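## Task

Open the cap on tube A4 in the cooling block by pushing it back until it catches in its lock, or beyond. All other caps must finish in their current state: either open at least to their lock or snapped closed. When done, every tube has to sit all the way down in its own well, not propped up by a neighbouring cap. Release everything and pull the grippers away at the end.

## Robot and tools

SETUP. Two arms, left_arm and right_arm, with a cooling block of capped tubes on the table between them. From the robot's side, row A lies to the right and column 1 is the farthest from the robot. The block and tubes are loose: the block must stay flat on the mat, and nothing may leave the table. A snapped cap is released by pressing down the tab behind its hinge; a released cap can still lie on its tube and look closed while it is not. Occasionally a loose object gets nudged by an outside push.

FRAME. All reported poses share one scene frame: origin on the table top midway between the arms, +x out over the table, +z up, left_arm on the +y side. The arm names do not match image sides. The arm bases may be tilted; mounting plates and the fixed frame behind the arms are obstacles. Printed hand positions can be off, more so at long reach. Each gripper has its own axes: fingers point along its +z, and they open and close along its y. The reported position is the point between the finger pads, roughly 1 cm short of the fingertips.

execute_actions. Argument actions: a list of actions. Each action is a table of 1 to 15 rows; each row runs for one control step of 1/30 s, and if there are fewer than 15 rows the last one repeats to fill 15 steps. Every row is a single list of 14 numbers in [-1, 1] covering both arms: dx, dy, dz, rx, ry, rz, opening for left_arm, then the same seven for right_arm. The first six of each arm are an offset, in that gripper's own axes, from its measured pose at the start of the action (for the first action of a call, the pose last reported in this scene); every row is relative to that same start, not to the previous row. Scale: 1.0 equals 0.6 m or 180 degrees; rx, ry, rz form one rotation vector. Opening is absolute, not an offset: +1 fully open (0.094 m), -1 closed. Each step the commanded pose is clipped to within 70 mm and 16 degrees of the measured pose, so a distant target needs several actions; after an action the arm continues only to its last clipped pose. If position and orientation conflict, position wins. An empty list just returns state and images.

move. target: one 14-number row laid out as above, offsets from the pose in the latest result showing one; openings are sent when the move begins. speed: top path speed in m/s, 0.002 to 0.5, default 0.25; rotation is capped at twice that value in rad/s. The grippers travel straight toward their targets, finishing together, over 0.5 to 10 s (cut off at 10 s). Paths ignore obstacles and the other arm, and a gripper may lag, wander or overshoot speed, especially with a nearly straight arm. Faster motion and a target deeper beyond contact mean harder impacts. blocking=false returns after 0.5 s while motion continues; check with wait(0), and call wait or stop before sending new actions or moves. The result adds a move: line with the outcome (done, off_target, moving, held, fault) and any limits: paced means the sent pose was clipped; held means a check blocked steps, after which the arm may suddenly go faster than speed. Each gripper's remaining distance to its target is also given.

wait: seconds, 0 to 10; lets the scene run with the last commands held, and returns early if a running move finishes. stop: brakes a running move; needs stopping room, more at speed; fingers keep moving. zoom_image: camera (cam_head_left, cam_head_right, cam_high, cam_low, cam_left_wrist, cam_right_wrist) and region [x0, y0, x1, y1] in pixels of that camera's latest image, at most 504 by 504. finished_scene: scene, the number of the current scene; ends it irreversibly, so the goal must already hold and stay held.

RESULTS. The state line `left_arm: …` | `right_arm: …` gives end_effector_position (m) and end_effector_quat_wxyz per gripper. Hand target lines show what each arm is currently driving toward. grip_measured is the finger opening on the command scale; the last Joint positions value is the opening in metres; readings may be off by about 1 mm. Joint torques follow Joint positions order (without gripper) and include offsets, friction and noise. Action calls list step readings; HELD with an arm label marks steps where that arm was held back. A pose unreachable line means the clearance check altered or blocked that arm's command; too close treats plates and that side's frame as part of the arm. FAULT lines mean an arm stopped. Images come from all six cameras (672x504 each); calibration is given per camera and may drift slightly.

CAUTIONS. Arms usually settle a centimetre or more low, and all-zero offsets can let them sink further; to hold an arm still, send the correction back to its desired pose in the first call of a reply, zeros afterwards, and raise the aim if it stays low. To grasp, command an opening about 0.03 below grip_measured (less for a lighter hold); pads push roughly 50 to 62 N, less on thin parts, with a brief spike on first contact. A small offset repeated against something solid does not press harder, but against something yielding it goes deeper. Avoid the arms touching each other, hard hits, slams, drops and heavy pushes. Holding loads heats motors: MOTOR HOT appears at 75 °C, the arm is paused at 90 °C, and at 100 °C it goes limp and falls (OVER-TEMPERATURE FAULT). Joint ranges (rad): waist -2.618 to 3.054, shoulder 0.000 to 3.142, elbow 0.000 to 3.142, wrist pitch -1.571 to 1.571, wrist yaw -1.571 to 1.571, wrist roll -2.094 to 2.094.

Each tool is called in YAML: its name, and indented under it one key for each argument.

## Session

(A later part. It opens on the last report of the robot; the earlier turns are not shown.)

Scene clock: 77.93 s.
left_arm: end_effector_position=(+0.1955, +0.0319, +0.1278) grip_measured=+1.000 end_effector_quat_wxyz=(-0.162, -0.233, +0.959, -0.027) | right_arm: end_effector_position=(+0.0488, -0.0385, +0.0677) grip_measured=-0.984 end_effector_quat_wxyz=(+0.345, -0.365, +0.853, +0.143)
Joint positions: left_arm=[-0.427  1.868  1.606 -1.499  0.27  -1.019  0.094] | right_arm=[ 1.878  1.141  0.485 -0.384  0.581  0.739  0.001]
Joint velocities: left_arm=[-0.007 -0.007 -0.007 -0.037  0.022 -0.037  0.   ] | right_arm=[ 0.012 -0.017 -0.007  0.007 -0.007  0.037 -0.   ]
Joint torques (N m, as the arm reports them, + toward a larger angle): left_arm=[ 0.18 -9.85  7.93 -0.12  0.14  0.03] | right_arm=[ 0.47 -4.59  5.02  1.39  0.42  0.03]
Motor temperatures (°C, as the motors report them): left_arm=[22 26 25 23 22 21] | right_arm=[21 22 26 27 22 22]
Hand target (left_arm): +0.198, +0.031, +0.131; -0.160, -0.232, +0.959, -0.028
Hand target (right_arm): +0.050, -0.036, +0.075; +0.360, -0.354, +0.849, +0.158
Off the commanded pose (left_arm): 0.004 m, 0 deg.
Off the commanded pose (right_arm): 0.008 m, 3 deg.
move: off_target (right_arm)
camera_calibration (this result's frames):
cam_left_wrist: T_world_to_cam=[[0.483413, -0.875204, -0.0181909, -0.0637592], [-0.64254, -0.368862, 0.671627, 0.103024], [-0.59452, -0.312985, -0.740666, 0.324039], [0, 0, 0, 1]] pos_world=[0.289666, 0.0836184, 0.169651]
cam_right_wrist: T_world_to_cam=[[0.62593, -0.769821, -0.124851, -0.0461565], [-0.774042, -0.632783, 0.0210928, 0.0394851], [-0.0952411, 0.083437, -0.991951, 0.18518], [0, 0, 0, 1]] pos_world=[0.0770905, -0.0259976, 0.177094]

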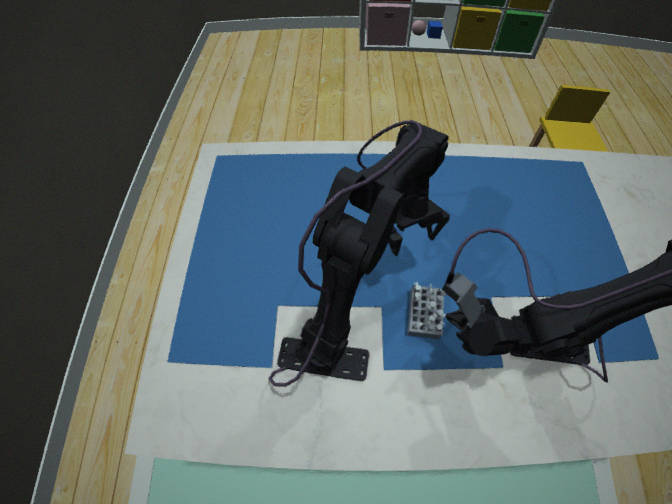

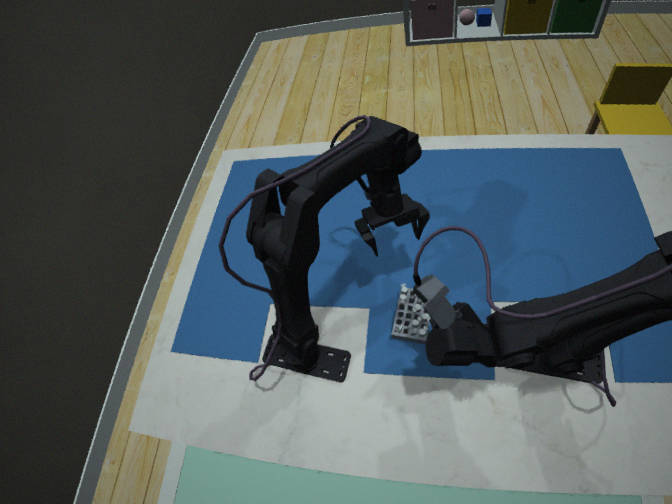

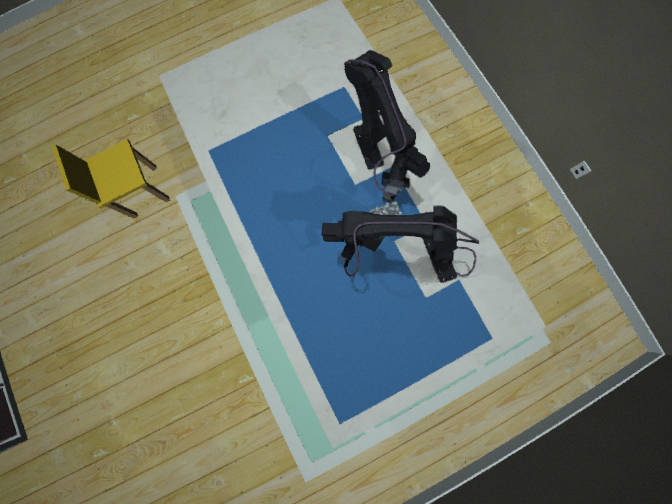

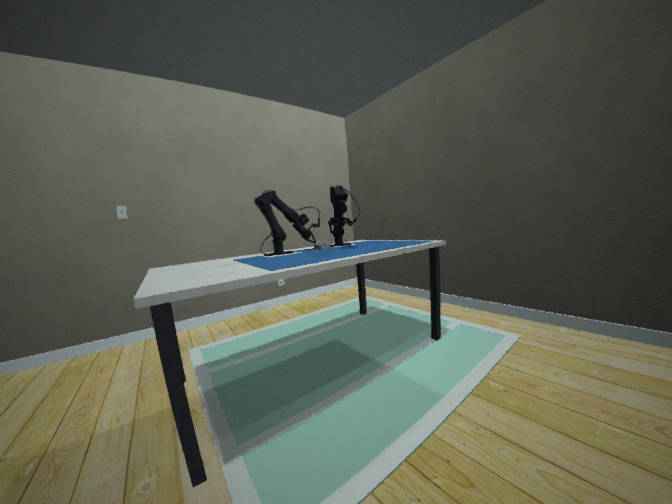

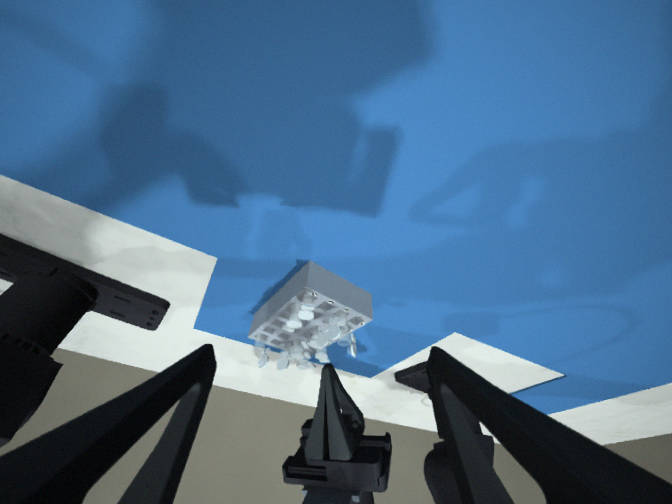

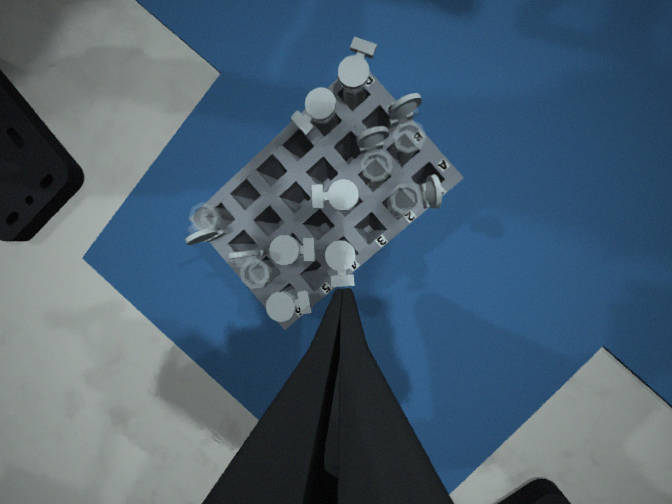

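execute_actions:
  actions:
    - [[-0.0012, -0.0032, -0.0061, 0.001, -0.001, 0, 1.0, -0.01387, 0.00127, -0.00128, -0.0026, -0.0135, 0.0070, -1.0]]

Scene clock: 87.07 s.
left_arm: end_effector_position=(+0.1954, +0.0320, +0.1279) grip_measured=+1.000 end_effector_quat_wxyz=(-0.162, -0.233, +0.959, -0.026) | right_arm: end_effector_position=(+0.0485, -0.0359, +0.0693) grip_measured=-0.984 end_effector_quat_wxyz=(+0.347, -0.363, +0.852, +0.149)
Joint positions: left_arm=[-0.427  1.868  1.606 -1.5    0.27  -1.019  0.094] | right_arm=[ 1.878  1.141  0.485 -0.37   0.581  0.739  0.001]
Joint velocities: left_arm=[ 0.007 -0.007 -0.002  0.051 -0.022  0.007  0.   ] | right_arm=[-0.002 -0.012 -0.007 -0.037  0.051  0.022 -0.001]
Joint torques (N m, as the arm reports them, + toward a larger angle): left_arm=[ 0.06 -9.89  8.04 -0.13  0.14  0.  ] | right_arm=[-0.17 -3.96  5.1   1.41  0.44 -0.08]
Motor temperatures (°C, as the motors report them): left_arm=[22 26 25 23 22 21] | right_arm=[21 22 26 27 22 22]
Hand target (left_arm): +0.198, +0.031, +0.131; -0.160, -0.233, +0.959, -0.028
Hand target (right_arm): +0.052, -0.034, +0.074; +0.360, -0.354, +0.849, +0.158
Off the commanded pose (left_arm): 0.004 m, 0 deg.
Off the commanded pose (right_arm): 0.006 m, 2 deg.
Step readings (end_effector_position):
0: left_arm (+0.1955, +0.0319, +0.1278) | right_arm (+0.0489, -0.0382, +0.0679)
1: left_arm (+0.1955, +0.0319, +0.1278) | right_arm (+0.0488, -0.0380, +0.0681)
2: left_arm (+0.1954, +0.0320, +0.1279) | right_arm (+0.0488, -0.0377, +0.0682)
4: left_arm (+0.1954, +0.0320, +0.1279) | right_arm (+0.0487, -0.0370, +0.0687)
8: left_arm (+0.1954, +0.0320, +0.1279) | right_arm (+0.0486, -0.0363, +0.0691)
15: end_effector_position above
camera_calibration (this result's frames):
cam_left_wrist: T_world_to_cam=[[0.483401, -0.875196, -0.0188614, -0.0635114], [-0.642109, -0.369139, 0.671888, 0.102829], [-0.594996, -0.31268, -0.740413, 0.324055], [0, 0, 0, 1]] pos_world=[0.28954, 0.083699, 0.169647]
cam_right_wrist: T_world_to_cam=[[0.625463, -0.768279, -0.136175, -0.0429844], [-0.774267, -0.632716, 0.0134151, 0.0414155], [-0.0964665, 0.097045, -0.990594, 0.186992], [0, 0, 0, 1]] pos_world=[0.0769903, -0.0249664, 0.178825]

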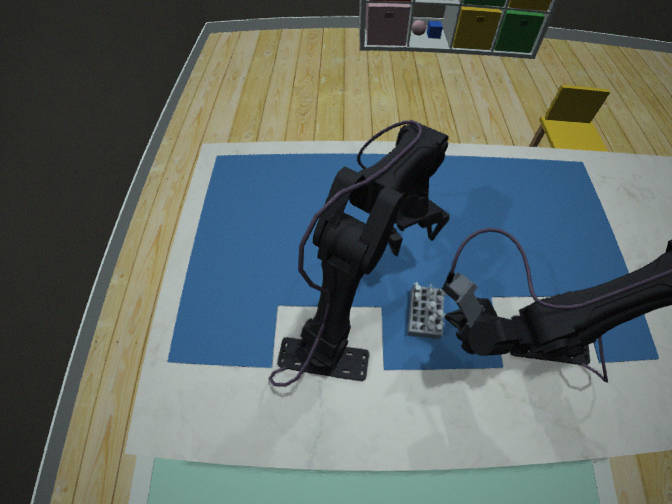

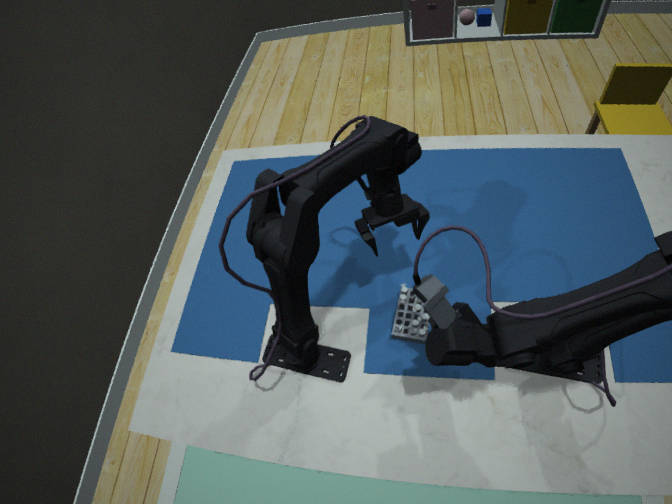

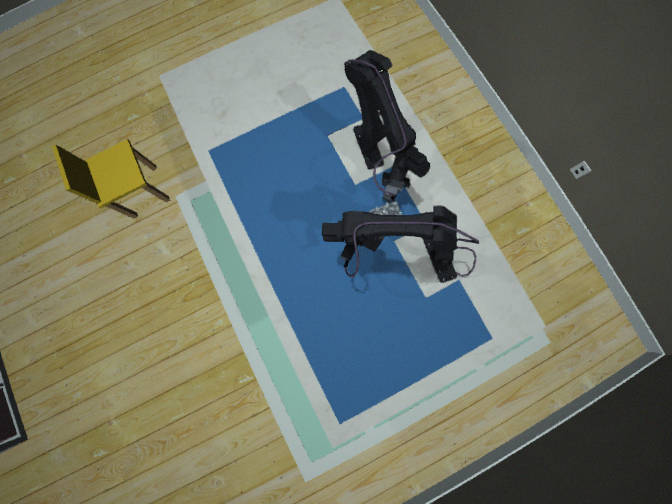

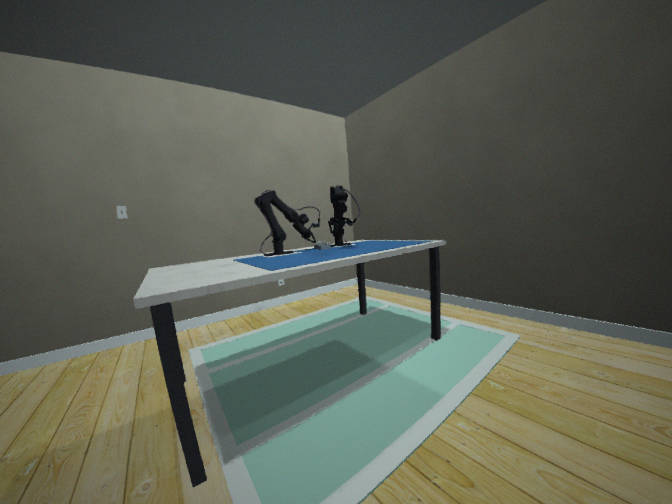

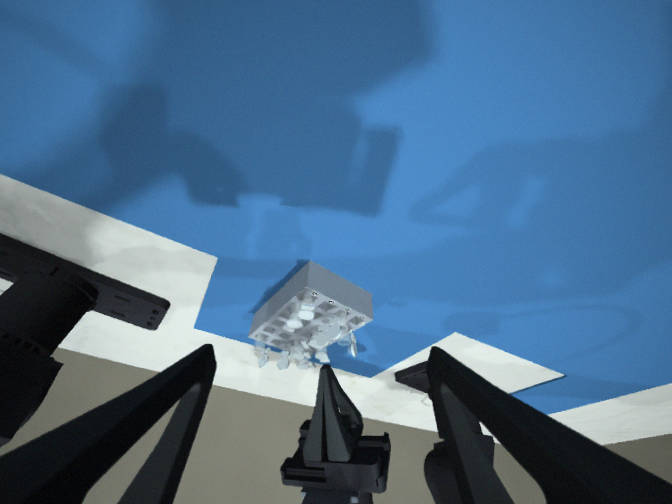

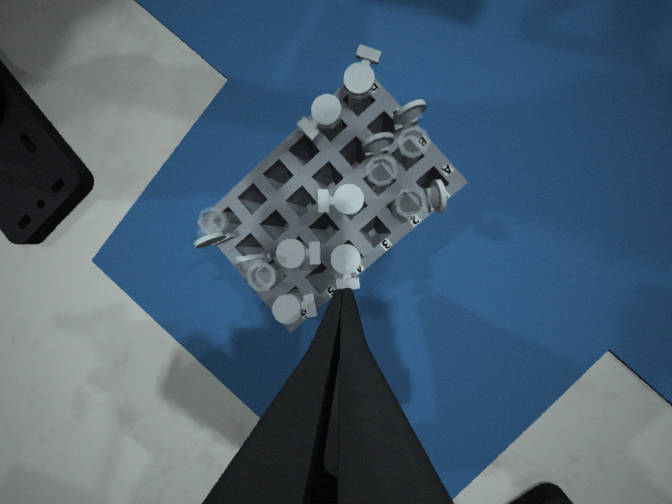

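execute_actions:
  actions:
    - [[-0.0012, -0.0032, -0.0061, 0.001, -0.001, 0, 1.0, -0.00847, -0.0073, 0.00335, 0.00433, -0.00847, 0.00562, -1.0]]

Scene clock: 100.20 s.
left_arm: end_effector_position=(+0.1951, +0.0322, +0.1279) grip_measured=+1.000 end_effector_quat_wxyz=(-0.162, -0.233, +0.959, -0.026) | right_arm: end_effector_position=(+0.0501, -0.0362, +0.0694) grip_measured=-0.984 end_effector_quat_wxyz=(+0.348, -0.360, +0.853, +0.148)
Joint positions: left_arm=[-0.427  1.868  1.606 -1.501  0.27  -1.019  0.094] | right_arm=[ 1.872  1.141  0.485 -0.369  0.581  0.739  0.001]
Joint velocities: left_arm=[-0.017  0.007 -0.012  0.022 -0.066  0.007  0.   ] | right_arm=[-0.012 -0.012 -0.012 -0.051  0.022 -0.022 -0.001]
Joint torques (N m, as the arm reports them, + toward a larger angle): left_arm=[ 0.06 -9.89  8.03 -0.12  0.14  0.  ] | right_arm=[-0.57 -3.01  5.08  1.42  0.45 -0.07]
Motor temperatures (°C, as the motors report them): left_arm=[22 27 26 23 22 21] | right_arm=[21 22 26 27 22 22]
Hand target (left_arm): +0.198, +0.031, +0.131; -0.160, -0.233, +0.959, -0.028
Hand target (right_arm): +0.055, -0.035, +0.072; +0.360, -0.351, +0.851, +0.151
Off the commanded pose (left_arm): 0.004 m, 0 deg.
Off the commanded pose (right_arm): 0.006 m, 2 deg.
Step readings (end_effector_position):
0: left_arm (+0.1954, +0.0320, +0.1279) | right_arm (+0.0485, -0.0359, +0.0693)
1: left_arm (+0.1953, +0.0321, +0.1279) | right_arm (+0.0487, -0.0358, +0.0694)
2: left_arm (+0.1953, +0.0321, +0.1279) | right_arm (+0.0492, -0.0360, +0.0694)
4: left_arm (+0.1952, +0.0321, +0.1279) | right_arm (+0.0499, -0.0361, +0.0694)
8: left_arm (+0.1952, +0.0321, +0.1279) | right_arm (+0.0501, -0.0362, +0.0694)
15: end_effector_position above
camera_calibration (this result's frames):
cam_left_wrist: T_world_to_cam=[[0.483382, -0.875184, -0.0198671, -0.0631394], [-0.641461, -0.369553, 0.672279, 0.102537], [-0.59571, -0.312224, -0.740031, 0.32408], [0, 0, 0, 1]] pos_world=[0.289352, 0.0838198, 0.169641]
cam_right_wrist: T_world_to_cam=[[0.620748, -0.771979, -0.136822, -0.0440033], [-0.778113, -0.627989, 0.0130197, 0.0428976], [-0.0959735, 0.098381, -0.99051, 0.187273], [0, 0, 0, 1]] pos_world=[0.0786674, -0.0254545, 0.178916]

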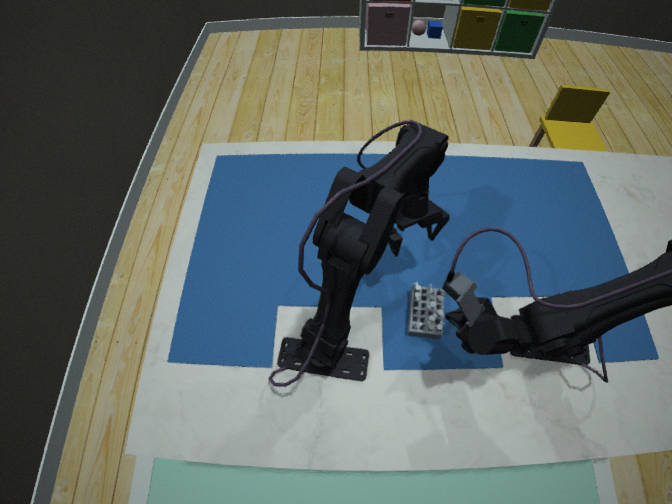

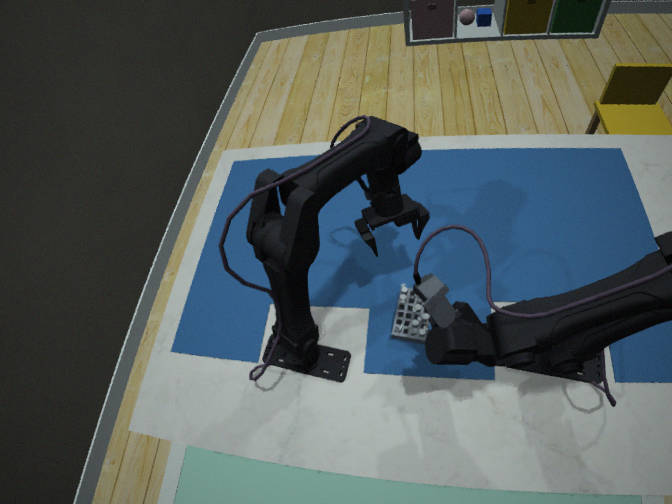

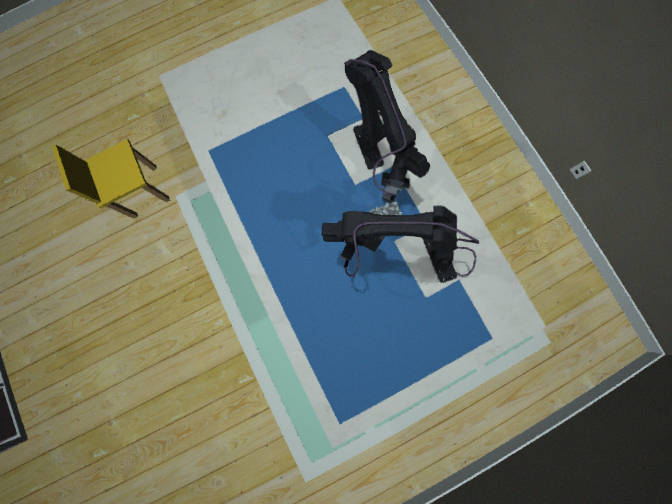

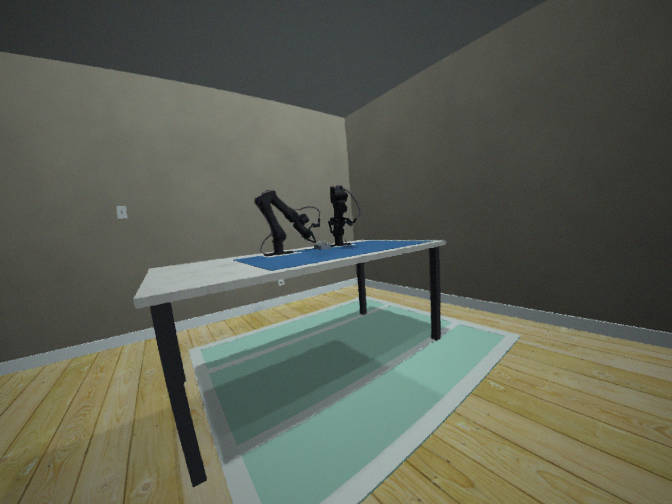

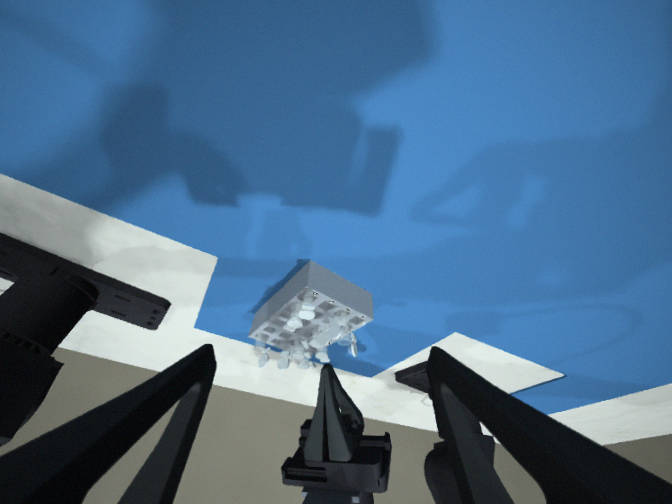

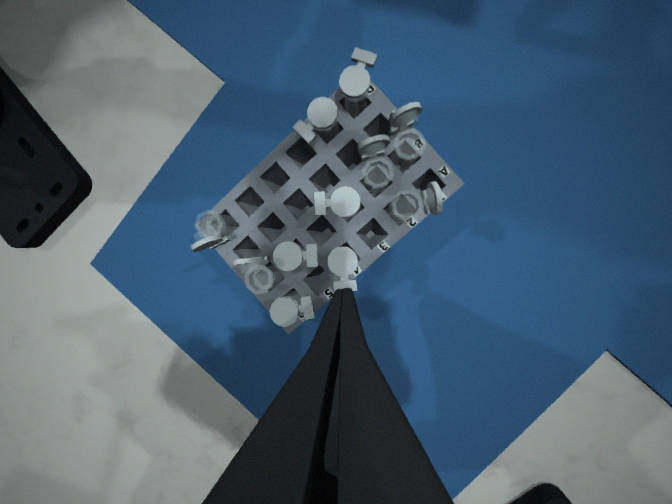

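zoom_image:
  camera: "cam_right_wrist"
  region: [295, 230, 395, 330]

Region (295, 230, 395, 330) of cam_right_wrist's 672x504 image, scaled by 5.040, with more detail than that image has.

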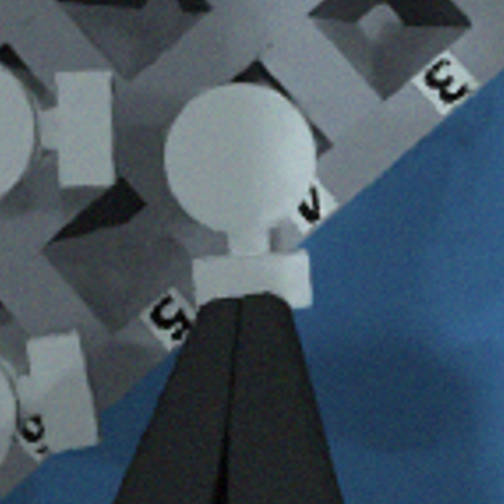

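execute_actions:
  actions:
    - [[-0.0012, -0.0032, -0.0061, 0.001, -0.001, 0, 1.0, -0.00858, -0.00236, 0.00275, 0.00191, -0.0086, 0.00466, -1.0],[-0.0012, -0.0032, -0.0061, 0.001, -0.001, 0, 1.0, -0.00858, -0.00236, 0.00275, 0.00191, -0.0086, 0.00466, -1.0],[-0.0012, -0.0032, -0.0061, 0.001, -0.001, 0, 1.0, -0.00733, -0.00264, 0.00372, 0.00263, -0.00781, 0.00396, -1.0],[-0.0012, -0.0032, -0.0061, 0.001, -0.001, 0, 1.0, -0.00733, -0.00264, 0.00372, 0.00263, -0.00781, 0.00396, -1.0],[-0.0012, -0.0032, -0.0061, 0.001, -0.001, 0, 1.0, -0.00608, -0.00291, 0.0047, 0.00334, -0.00703, 0.00326, -1.0],[-0.0012, -0.0032, -0.0061, 0.001, -0.001, 0, 1.0, -0.00608, -0.00291, 0.0047, 0.00334, -0.00703, 0.00326, -1.0],[-0.0012, -0.0032, -0.0061, 0.001, -0.001, 0, 1.0, -0.00482, -0.00319, 0.00567, 0.00406, -0.00624, 0.00256, -1.0],[-0.0012, -0.0032, -0.0061, 0.001, -0.001, 0, 1.0, -0.00482, -0.00319, 0.00567, 0.00406, -0.00624, 0.00256, -1.0],[-0.0012, -0.0032, -0.0061, 0.001, -0.001, 0, 1.0, -0.00356, -0.00346, 0.00664, 0.00477, -0.00545, 0.00186, -1.0]]

Scene clock: 109.30 s.
left_arm: end_effector_position=(+0.1950, +0.0323, +0.1280) grip_measured=+1.000 end_effector_quat_wxyz=(-0.163, -0.233, +0.958, -0.026) | right_arm: end_effector_position=(+0.0500, -0.0355, +0.0698) grip_measured=-0.984 end_effector_quat_wxyz=(+0.348, -0.359, +0.853, +0.150)
Joint positions: left_arm=[-0.427  1.868  1.606 -1.502  0.27  -1.019  0.094] | right_arm=[ 1.872  1.141  0.485 -0.365  0.581  0.739  0.001]
Joint velocities: left_arm=[-0.007 -0.002  0.007 -0.037  0.037 -0.066  0.   ] | right_arm=[ 0.012  0.002 -0.002 -0.022 -0.007  0.007 -0.002]
Joint torques (N m, as the arm reports them, + toward a larger angle): left_arm=[ 0.06 -9.88  8.03 -0.13  0.14  0.  ] | right_arm=[-0.55 -1.34  5.32  1.41  0.42 -0.07]
Motor temperatures (°C, as the motors report them): left_arm=[22 27 26 23 22 21] | right_arm=[21 22 26 28 22 22]
Hand target (left_arm): +0.198, +0.031, +0.131; -0.160, -0.233, +0.959, -0.027
Hand target (right_arm): +0.055, -0.035, +0.068; +0.357, -0.354, +0.852, +0.146
Off the commanded pose (left_arm): 0.004 m, 0 deg.
Off the commanded pose (right_arm): 0.005 m, 1 deg.
Step readings (end_effector_position):
0: left_arm (+0.1951, +0.0322, +0.1279) | right_arm (+0.0501, -0.0362, +0.0694)
1: left_arm (+0.1951, +0.0322, +0.1279) | right_arm (+0.0501, -0.0361, +0.0694)
2: left_arm (+0.1951, +0.0322, +0.1280) | right_arm (+0.0501, -0.0360, +0.0695)
4: left_arm (+0.1951, +0.0322, +0.1280) | right_arm (+0.0501, -0.0357, +0.0696)
8: left_arm (+0.1950, +0.0323, +0.1280) | right_arm (+0.0501, -0.0355, +0.0698)
15: end_effector_position above
camera_calibration (this result's frames):
cam_left_wrist: T_world_to_cam=[[0.483369, -0.875176, -0.0205375, -0.0628913], [-0.641028, -0.369829, 0.672539, 0.102343], [-0.596185, -0.31192, -0.739777, 0.324096], [0, 0, 0, 1]] pos_world=[0.289226, 0.0839003, 0.169638]
cam_right_wrist: T_world_to_cam=[[0.620678, -0.771455, -0.140056, -0.0430897], [-0.778107, -0.628034, 0.0110426, 0.0433985], [-0.0964789, 0.102125, -0.990082, 0.187753], [0, 0, 0, 1]] pos_world=[0.0786277, -0.0251603, 0.179377]

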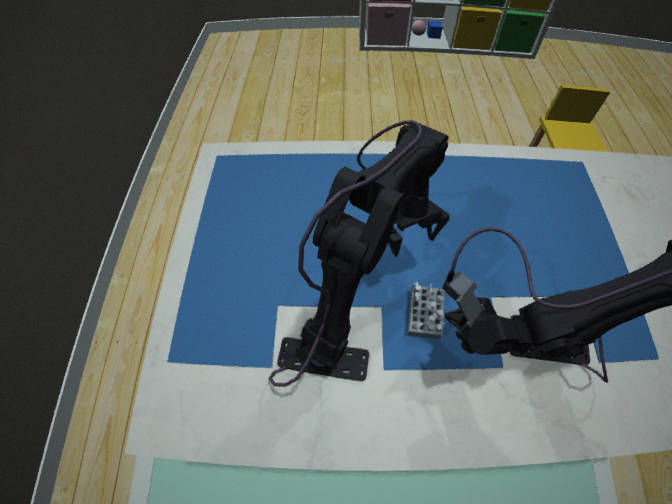

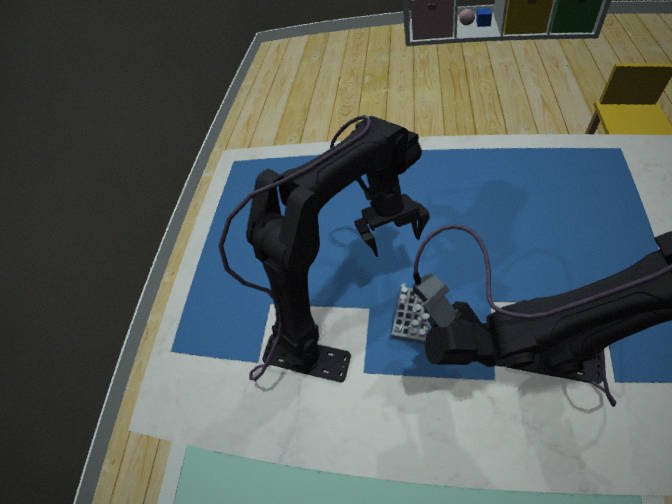

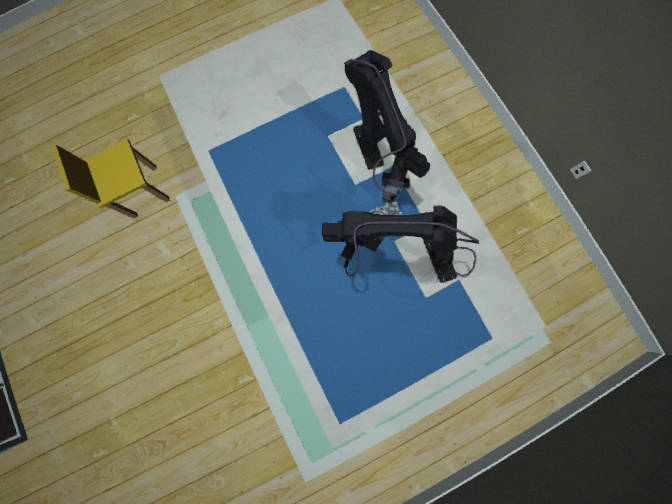

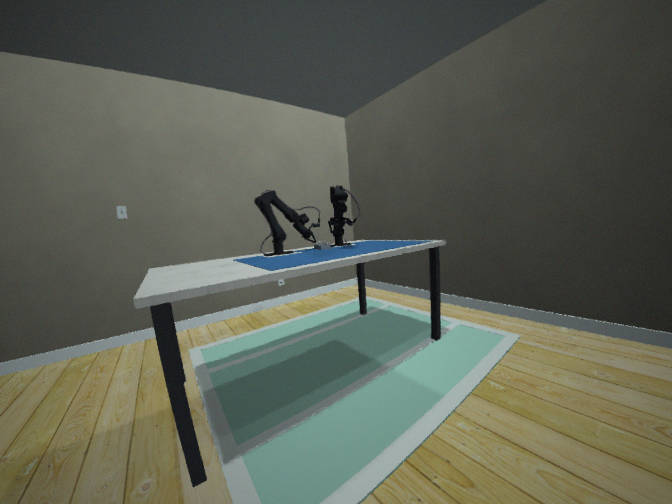

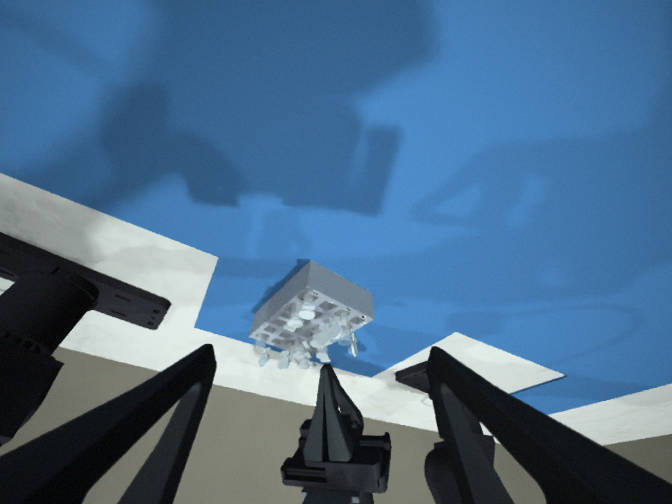

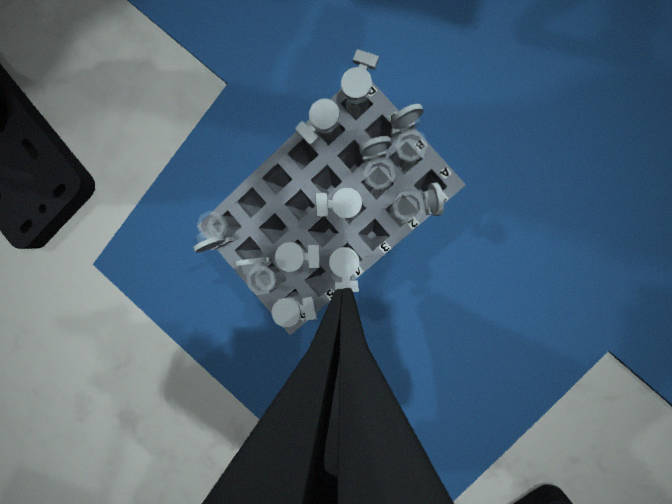

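execute_actions:
  actions:
    - [[-0.0012, -0.0032, -0.0061, 0.0015, -0.0015, 0, 1.0, -0.00157, -0.00485, 0.00713, 0.00603, -0.00408, 0.00064, -1.0],[-0.0012, -0.0032, -0.0061, 0.0015, -0.0015, 0, 1.0, -0.00157, -0.00485, 0.00713, 0.00603, -0.00408, 0.00064, -1.0],[-0.0012, -0.0032, -0.0061, 0.0015, -0.0015, 0, 1.0, -0.00063, -0.00506, 0.00786, 0.00657, -0.00349, 0.00012, -1.0],[-0.0012, -0.0032, -0.0061, 0.0015, -0.0015, 0, 1.0, -0.00063, -0.00506, 0.00786, 0.00657, -0.00349, 0.00012, -1.0],[-0.0012, -0.0032, -0.0061, 0.0015, -0.0015, 0, 1.0, 0.00031, -0.00527, 0.00859, 0.00711, -0.0029, -0.00041, -1.0],[-0.0012, -0.0032, -0.0061, 0.0015, -0.0015, 0, 1.0, 0.00031, -0.00527, 0.00859, 0.00711, -0.0029, -0.00041, -1.0],[-0.0012, -0.0032, -0.0061, 0.0015, -0.0015, 0, 1.0, 0.00125, -0.00547, 0.00932, 0.00764, -0.00231, -0.00093, -1.0],[-0.0012, -0.0032, -0.0061, 0.0015, -0.0015, 0, 1.0, 0.00125, -0.00547, 0.00932, 0.00764, -0.00231, -0.00093, -1.0],[-0.0012, -0.0032, -0.0061, 0.0015, -0.0015, 0, 1.0, 0.0022, -0.00568, 0.01005, 0.00818, -0.00172, -0.00146, -1.0]]

Scene clock: 111.63 s.
left_arm: end_effector_position=(+0.1949, +0.0323, +0.1280) grip_measured=+1.000 end_effector_quat_wxyz=(-0.163, -0.233, +0.958, -0.026) | right_arm: end_effector_position=(+0.0502, -0.0364, +0.0648) grip_measured=-0.984 end_effector_quat_wxyz=(+0.345, -0.363, +0.854, +0.141)
Joint positions: left_arm=[-0.427  1.868  1.606 -1.502  0.27  -1.019  0.094] | right_arm=[ 1.872  1.163  0.485 -0.364  0.581  0.739  0.001]
Joint velocities: left_arm=[-0.007 -0.022 -0.012 -0.007  0.007  0.022  0.   ] | right_arm=[ 0.002  0.002  0.007  0.022  0.022 -0.066 -0.   ]
Joint torques (N m, as the arm reports them, + toward a larger angle): left_arm=[  0.01 -10.05   7.85  -0.11   0.13  -0.01] | right_arm=[-0.51 -2.06  5.26  1.37  0.43 -0.06]
Motor temperatures (°C, as the motors report them): left_arm=[22 27 26 23 22 21] | right_arm=[21 22 26 28 22 22]
Hand target (left_arm): +0.197, +0.031, +0.131; -0.160, -0.233, +0.959, -0.027
Hand target (right_arm): +0.055, -0.036, +0.065; +0.355, -0.356, +0.853, +0.139
Off the commanded pose (left_arm): 0.004 m, 0 deg.
Off the commanded pose (right_arm): 0.005 m, 1 deg.
Step readings (end_effector_position):
0: left_arm (+0.1949, +0.0323, +0.1280) | right_arm (+0.0500, -0.0354, +0.0699)
1: left_arm (+0.1949, +0.0323, +0.1280) | right_arm (+0.0500, -0.0354, +0.0696)
2: left_arm (+0.1949, +0.0323, +0.1280) | right_arm (+0.0500, -0.0354, +0.0691)
4: left_arm (+0.1949, +0.0323, +0.1280) | right_arm (+0.0501, -0.0357, +0.0678)
8: left_arm (+0.1949, +0.0323, +0.1280) | right_arm (+0.0501, -0.0361, +0.0659)
15: end_effector_position above
camera_calibration (this result's frames):
cam_left_wrist: T_world_to_cam=[[0.483363, -0.875171, -0.0208728, -0.0627672], [-0.640812, -0.369968, 0.672669, 0.102246], [-0.596423, -0.311767, -0.739649, 0.324104], [0, 0, 0, 1]] pos_world=[0.289163, 0.0839406, 0.169636]
cam_right_wrist: T_world_to_cam=[[0.621046, -0.774182, -0.122244, -0.0458536], [-0.778154, -0.627692, 0.0219136, 0.0422862], [-0.0936965, 0.0815151, -0.992258, 0.182095], [0, 0, 0, 1]] pos_world=[0.0784441, -0.0237999, 0.174154]

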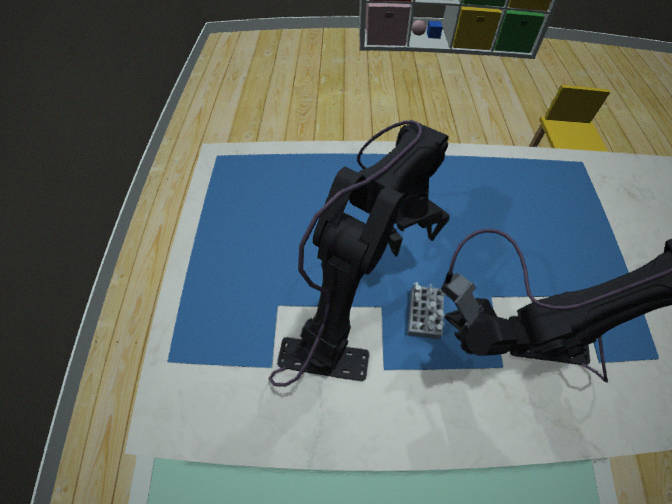

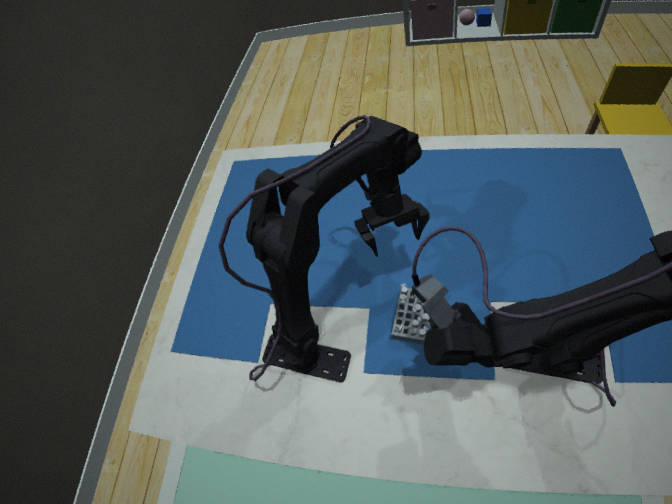

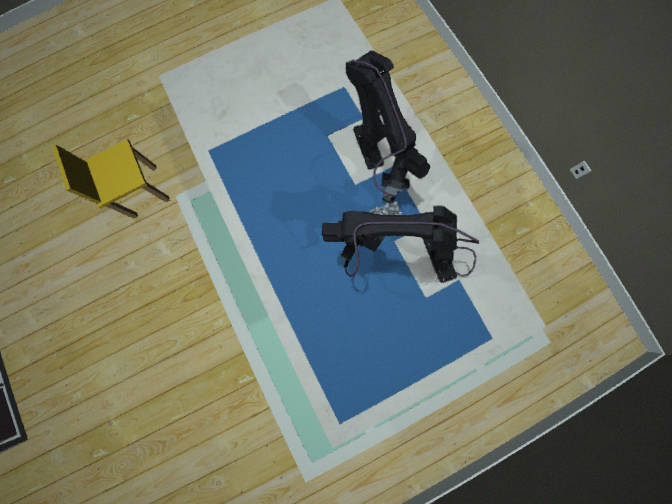

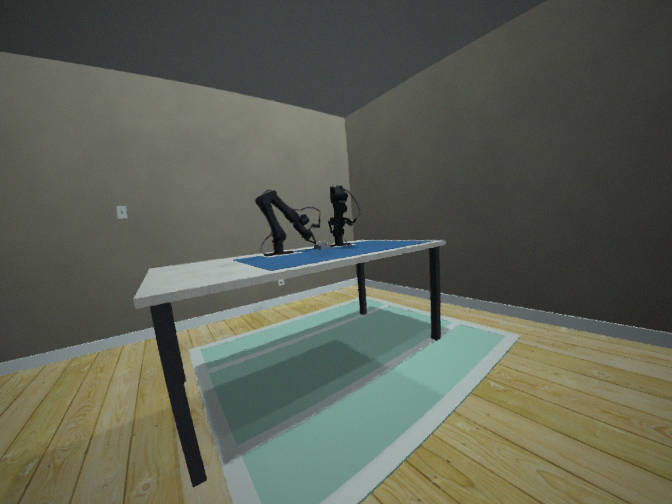

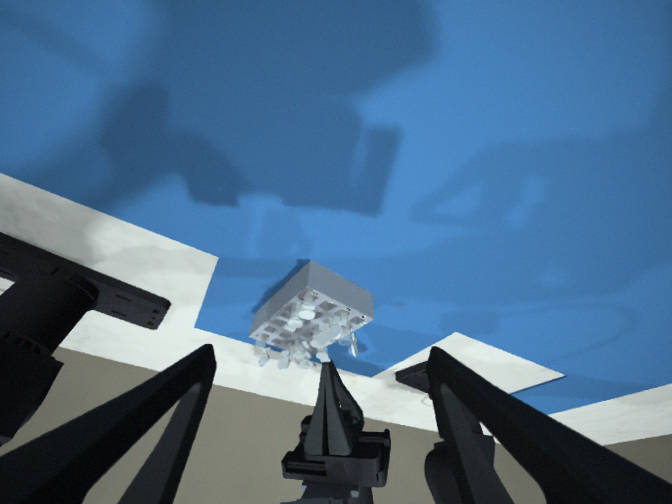

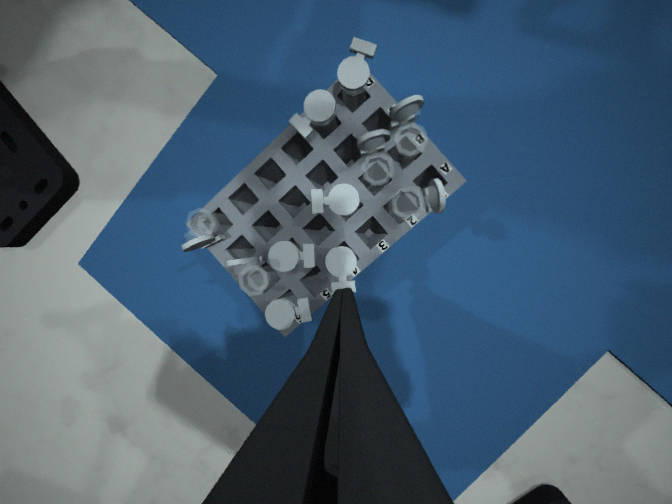

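zoom_image:
  camera: "cam_right_wrist"
  region: [295, 230, 395, 330]

zoom_image:
  camera: "cam_left_wrist"
  region: [290, 330, 360, 400]

Region (295, 230, 395, 330) of cam_right_wrist's 672x504 image, scaled by 5.040, with more detail than that image has.

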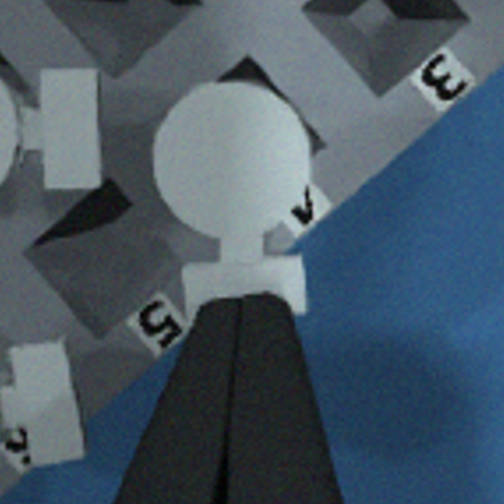

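Region (290, 330, 360, 400) of cam_left_wrist's 672x504 image, scaled by 7.200, with more detail than that image has.

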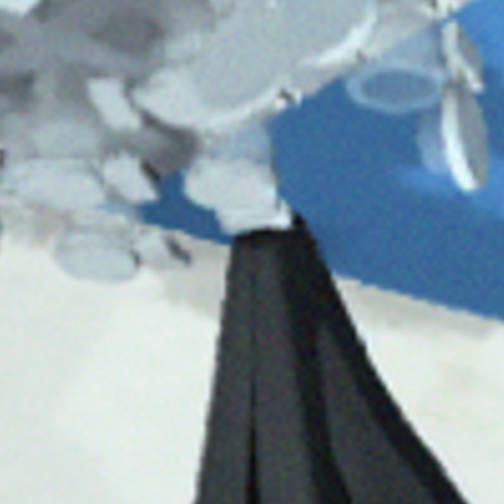

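execute_actions:
  actions:
    - [[-0.0012, -0.0032, -0.0061, 0.0015, -0.0015, 0, 1.0, -0.00575, -0.00452, 0.00632, 0.00478, -0.00644, 0.00365, -1.0],[-0.0012, -0.0032, -0.0061, 0.0015, -0.0015, 0, 1.0, -0.00575, -0.00452, 0.00632, 0.00478, -0.00644, 0.00365, -1.0],[-0.0012, -0.0032, -0.0061, 0.0015, -0.0015, 0, 1.0, -0.00449, -0.00479, 0.00729, 0.00549, -0.00565, 0.00295, -1.0],[-0.0012, -0.0032, -0.0061, 0.0015, -0.0015, 0, 1.0, -0.00449, -0.00479, 0.00729, 0.00549, -0.00565, 0.00295, -1.0],[-0.0012, -0.0032, -0.0061, 0.0015, -0.0015, 0, 1.0, -0.00355, -0.005, 0.00802, 0.00603, -0.00506, 0.00243, -1.0],[-0.0012, -0.0032, -0.0061, 0.0015, -0.0015, 0, 1.0, -0.00355, -0.005, 0.00802, 0.00603, -0.00506, 0.00243, -1.0],[-0.0012, -0.0032, -0.0061, 0.0015, -0.0015, 0, 1.0, -0.00261, -0.00521, 0.00875, 0.00657, -0.00447, 0.0019, -1.0],[-0.0012, -0.0032, -0.0061, 0.0015, -0.0015, 0, 1.0, -0.00261, -0.00521, 0.00875, 0.00657, -0.00447, 0.0019, -1.0],[-0.0012, -0.0032, -0.0061, 0.0015, -0.0015, 0, 1.0, -0.00136, -0.00548, 0.00972, 0.00728, -0.00369, 0.0012, -1.0]]

Scene clock: 117.40 s.
left_arm: end_effector_position=(+0.1949, +0.0323, +0.1280) grip_measured=+1.000 end_effector_quat_wxyz=(-0.163, -0.233, +0.958, -0.026) | right_arm: end_effector_position=(+0.0516, -0.0352, +0.0646) grip_measured=-0.984 end_effector_quat_wxyz=(+0.348, -0.360, +0.854, +0.140)
Joint positions: left_arm=[-0.427  1.868  1.606 -1.502  0.27  -1.019  0.094] | right_arm=[ 1.869  1.171  0.485 -0.354  0.587  0.739  0.001]
Joint velocities: left_arm=[-0.022 -0.002  0.012 -0.066 -0.007 -0.022  0.   ] | right_arm=[ 0.007 -0.017 -0.002  0.007 -0.007 -0.022  0.001]
Joint torques (N m, as the arm reports them, + toward a larger angle): left_arm=[  0.02 -10.06   7.85  -0.11   0.13  -0.01] | right_arm=[-0.62 -1.32  5.19  1.37  0.39 -0.06]
Motor temperatures (°C, as the motors report them): left_arm=[22 27 26 23 22 21] | right_arm=[21 22 26 28 22 22]
Hand target (left_arm): +0.197, +0.031, +0.131; -0.160, -0.233, +0.959, -0.027
Hand target (right_arm): +0.056, -0.036, +0.061; +0.354, -0.357, +0.854, +0.134
Off the commanded pose (left_arm): 0.004 m, 0 deg.
Off the commanded pose (right_arm): 0.005 m, 1 deg.
Step readings (end_effector_position):
0: left_arm (+0.1949, +0.0323, +0.1280) | right_arm (+0.0502, -0.0364, +0.0648)
1: left_arm (+0.1949, +0.0323, +0.1280) | right_arm (+0.0502, -0.0363, +0.0648)
2: left_arm (+0.1949, +0.0323, +0.1280) | right_arm (+0.0503, -0.0362, +0.0649)
4: left_arm (+0.1949, +0.0323, +0.1280) | right_arm (+0.0507, -0.0360, +0.0651)
8: left_arm (+0.1949, +0.0323, +0.1280) | right_arm (+0.0511, -0.0352, +0.0646)
15: end_effector_position above
camera_calibration (this result's frames):
cam_left_wrist: T_world_to_cam=[[0.483363, -0.875171, -0.0208728, -0.0627672], [-0.640812, -0.369968, 0.672669, 0.102246], [-0.596423, -0.311767, -0.739649, 0.324104], [0, 0, 0, 1]] pos_world=[0.289163, 0.0839406, 0.169636]
cam_right_wrist: T_world_to_cam=[[0.617285, -0.777224, -0.121993, -0.0457474], [-0.781721, -0.623416, 0.0163081, 0.0448091], [-0.0887277, 0.085298, -0.992397, 0.181848], [0, 0, 0, 1]] pos_world=[0.0794023, -0.0231326, 0.174154]

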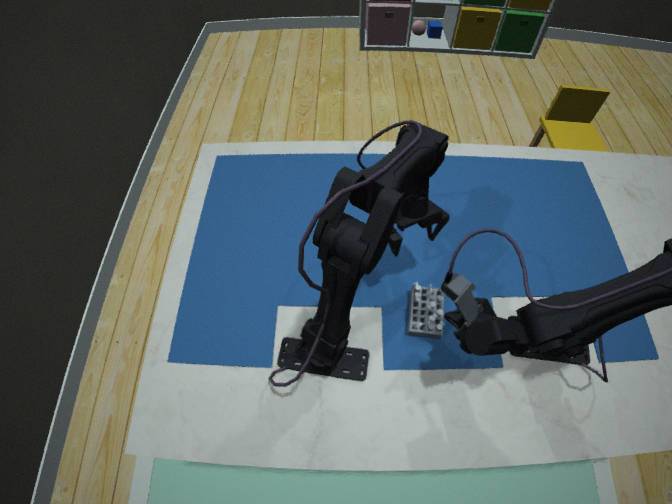

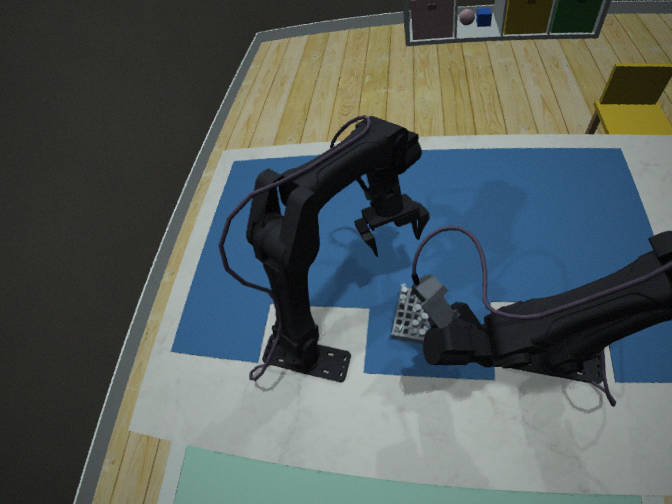

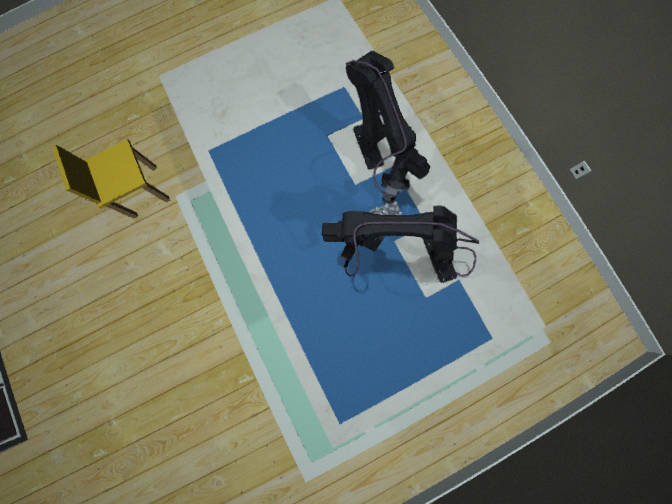

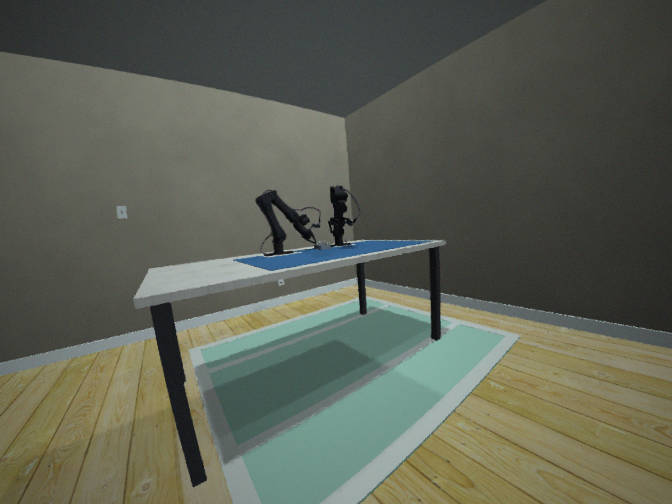

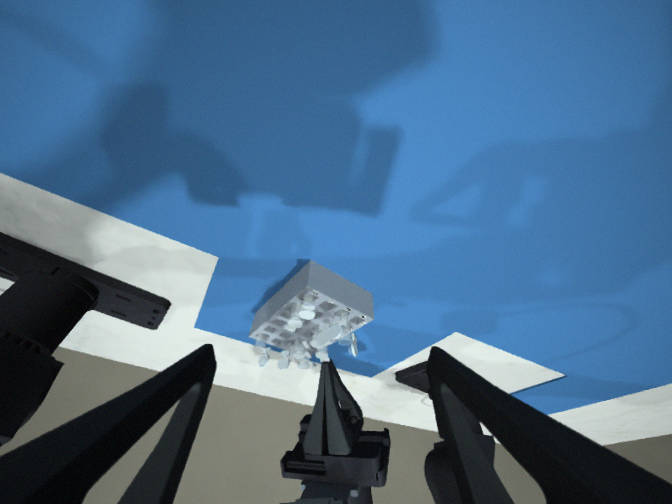

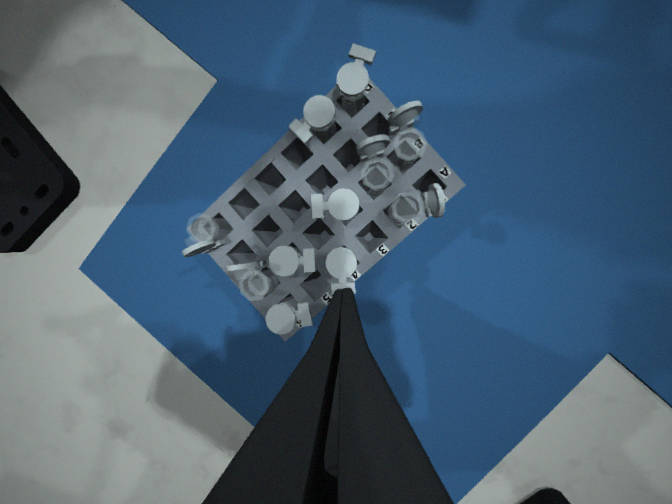

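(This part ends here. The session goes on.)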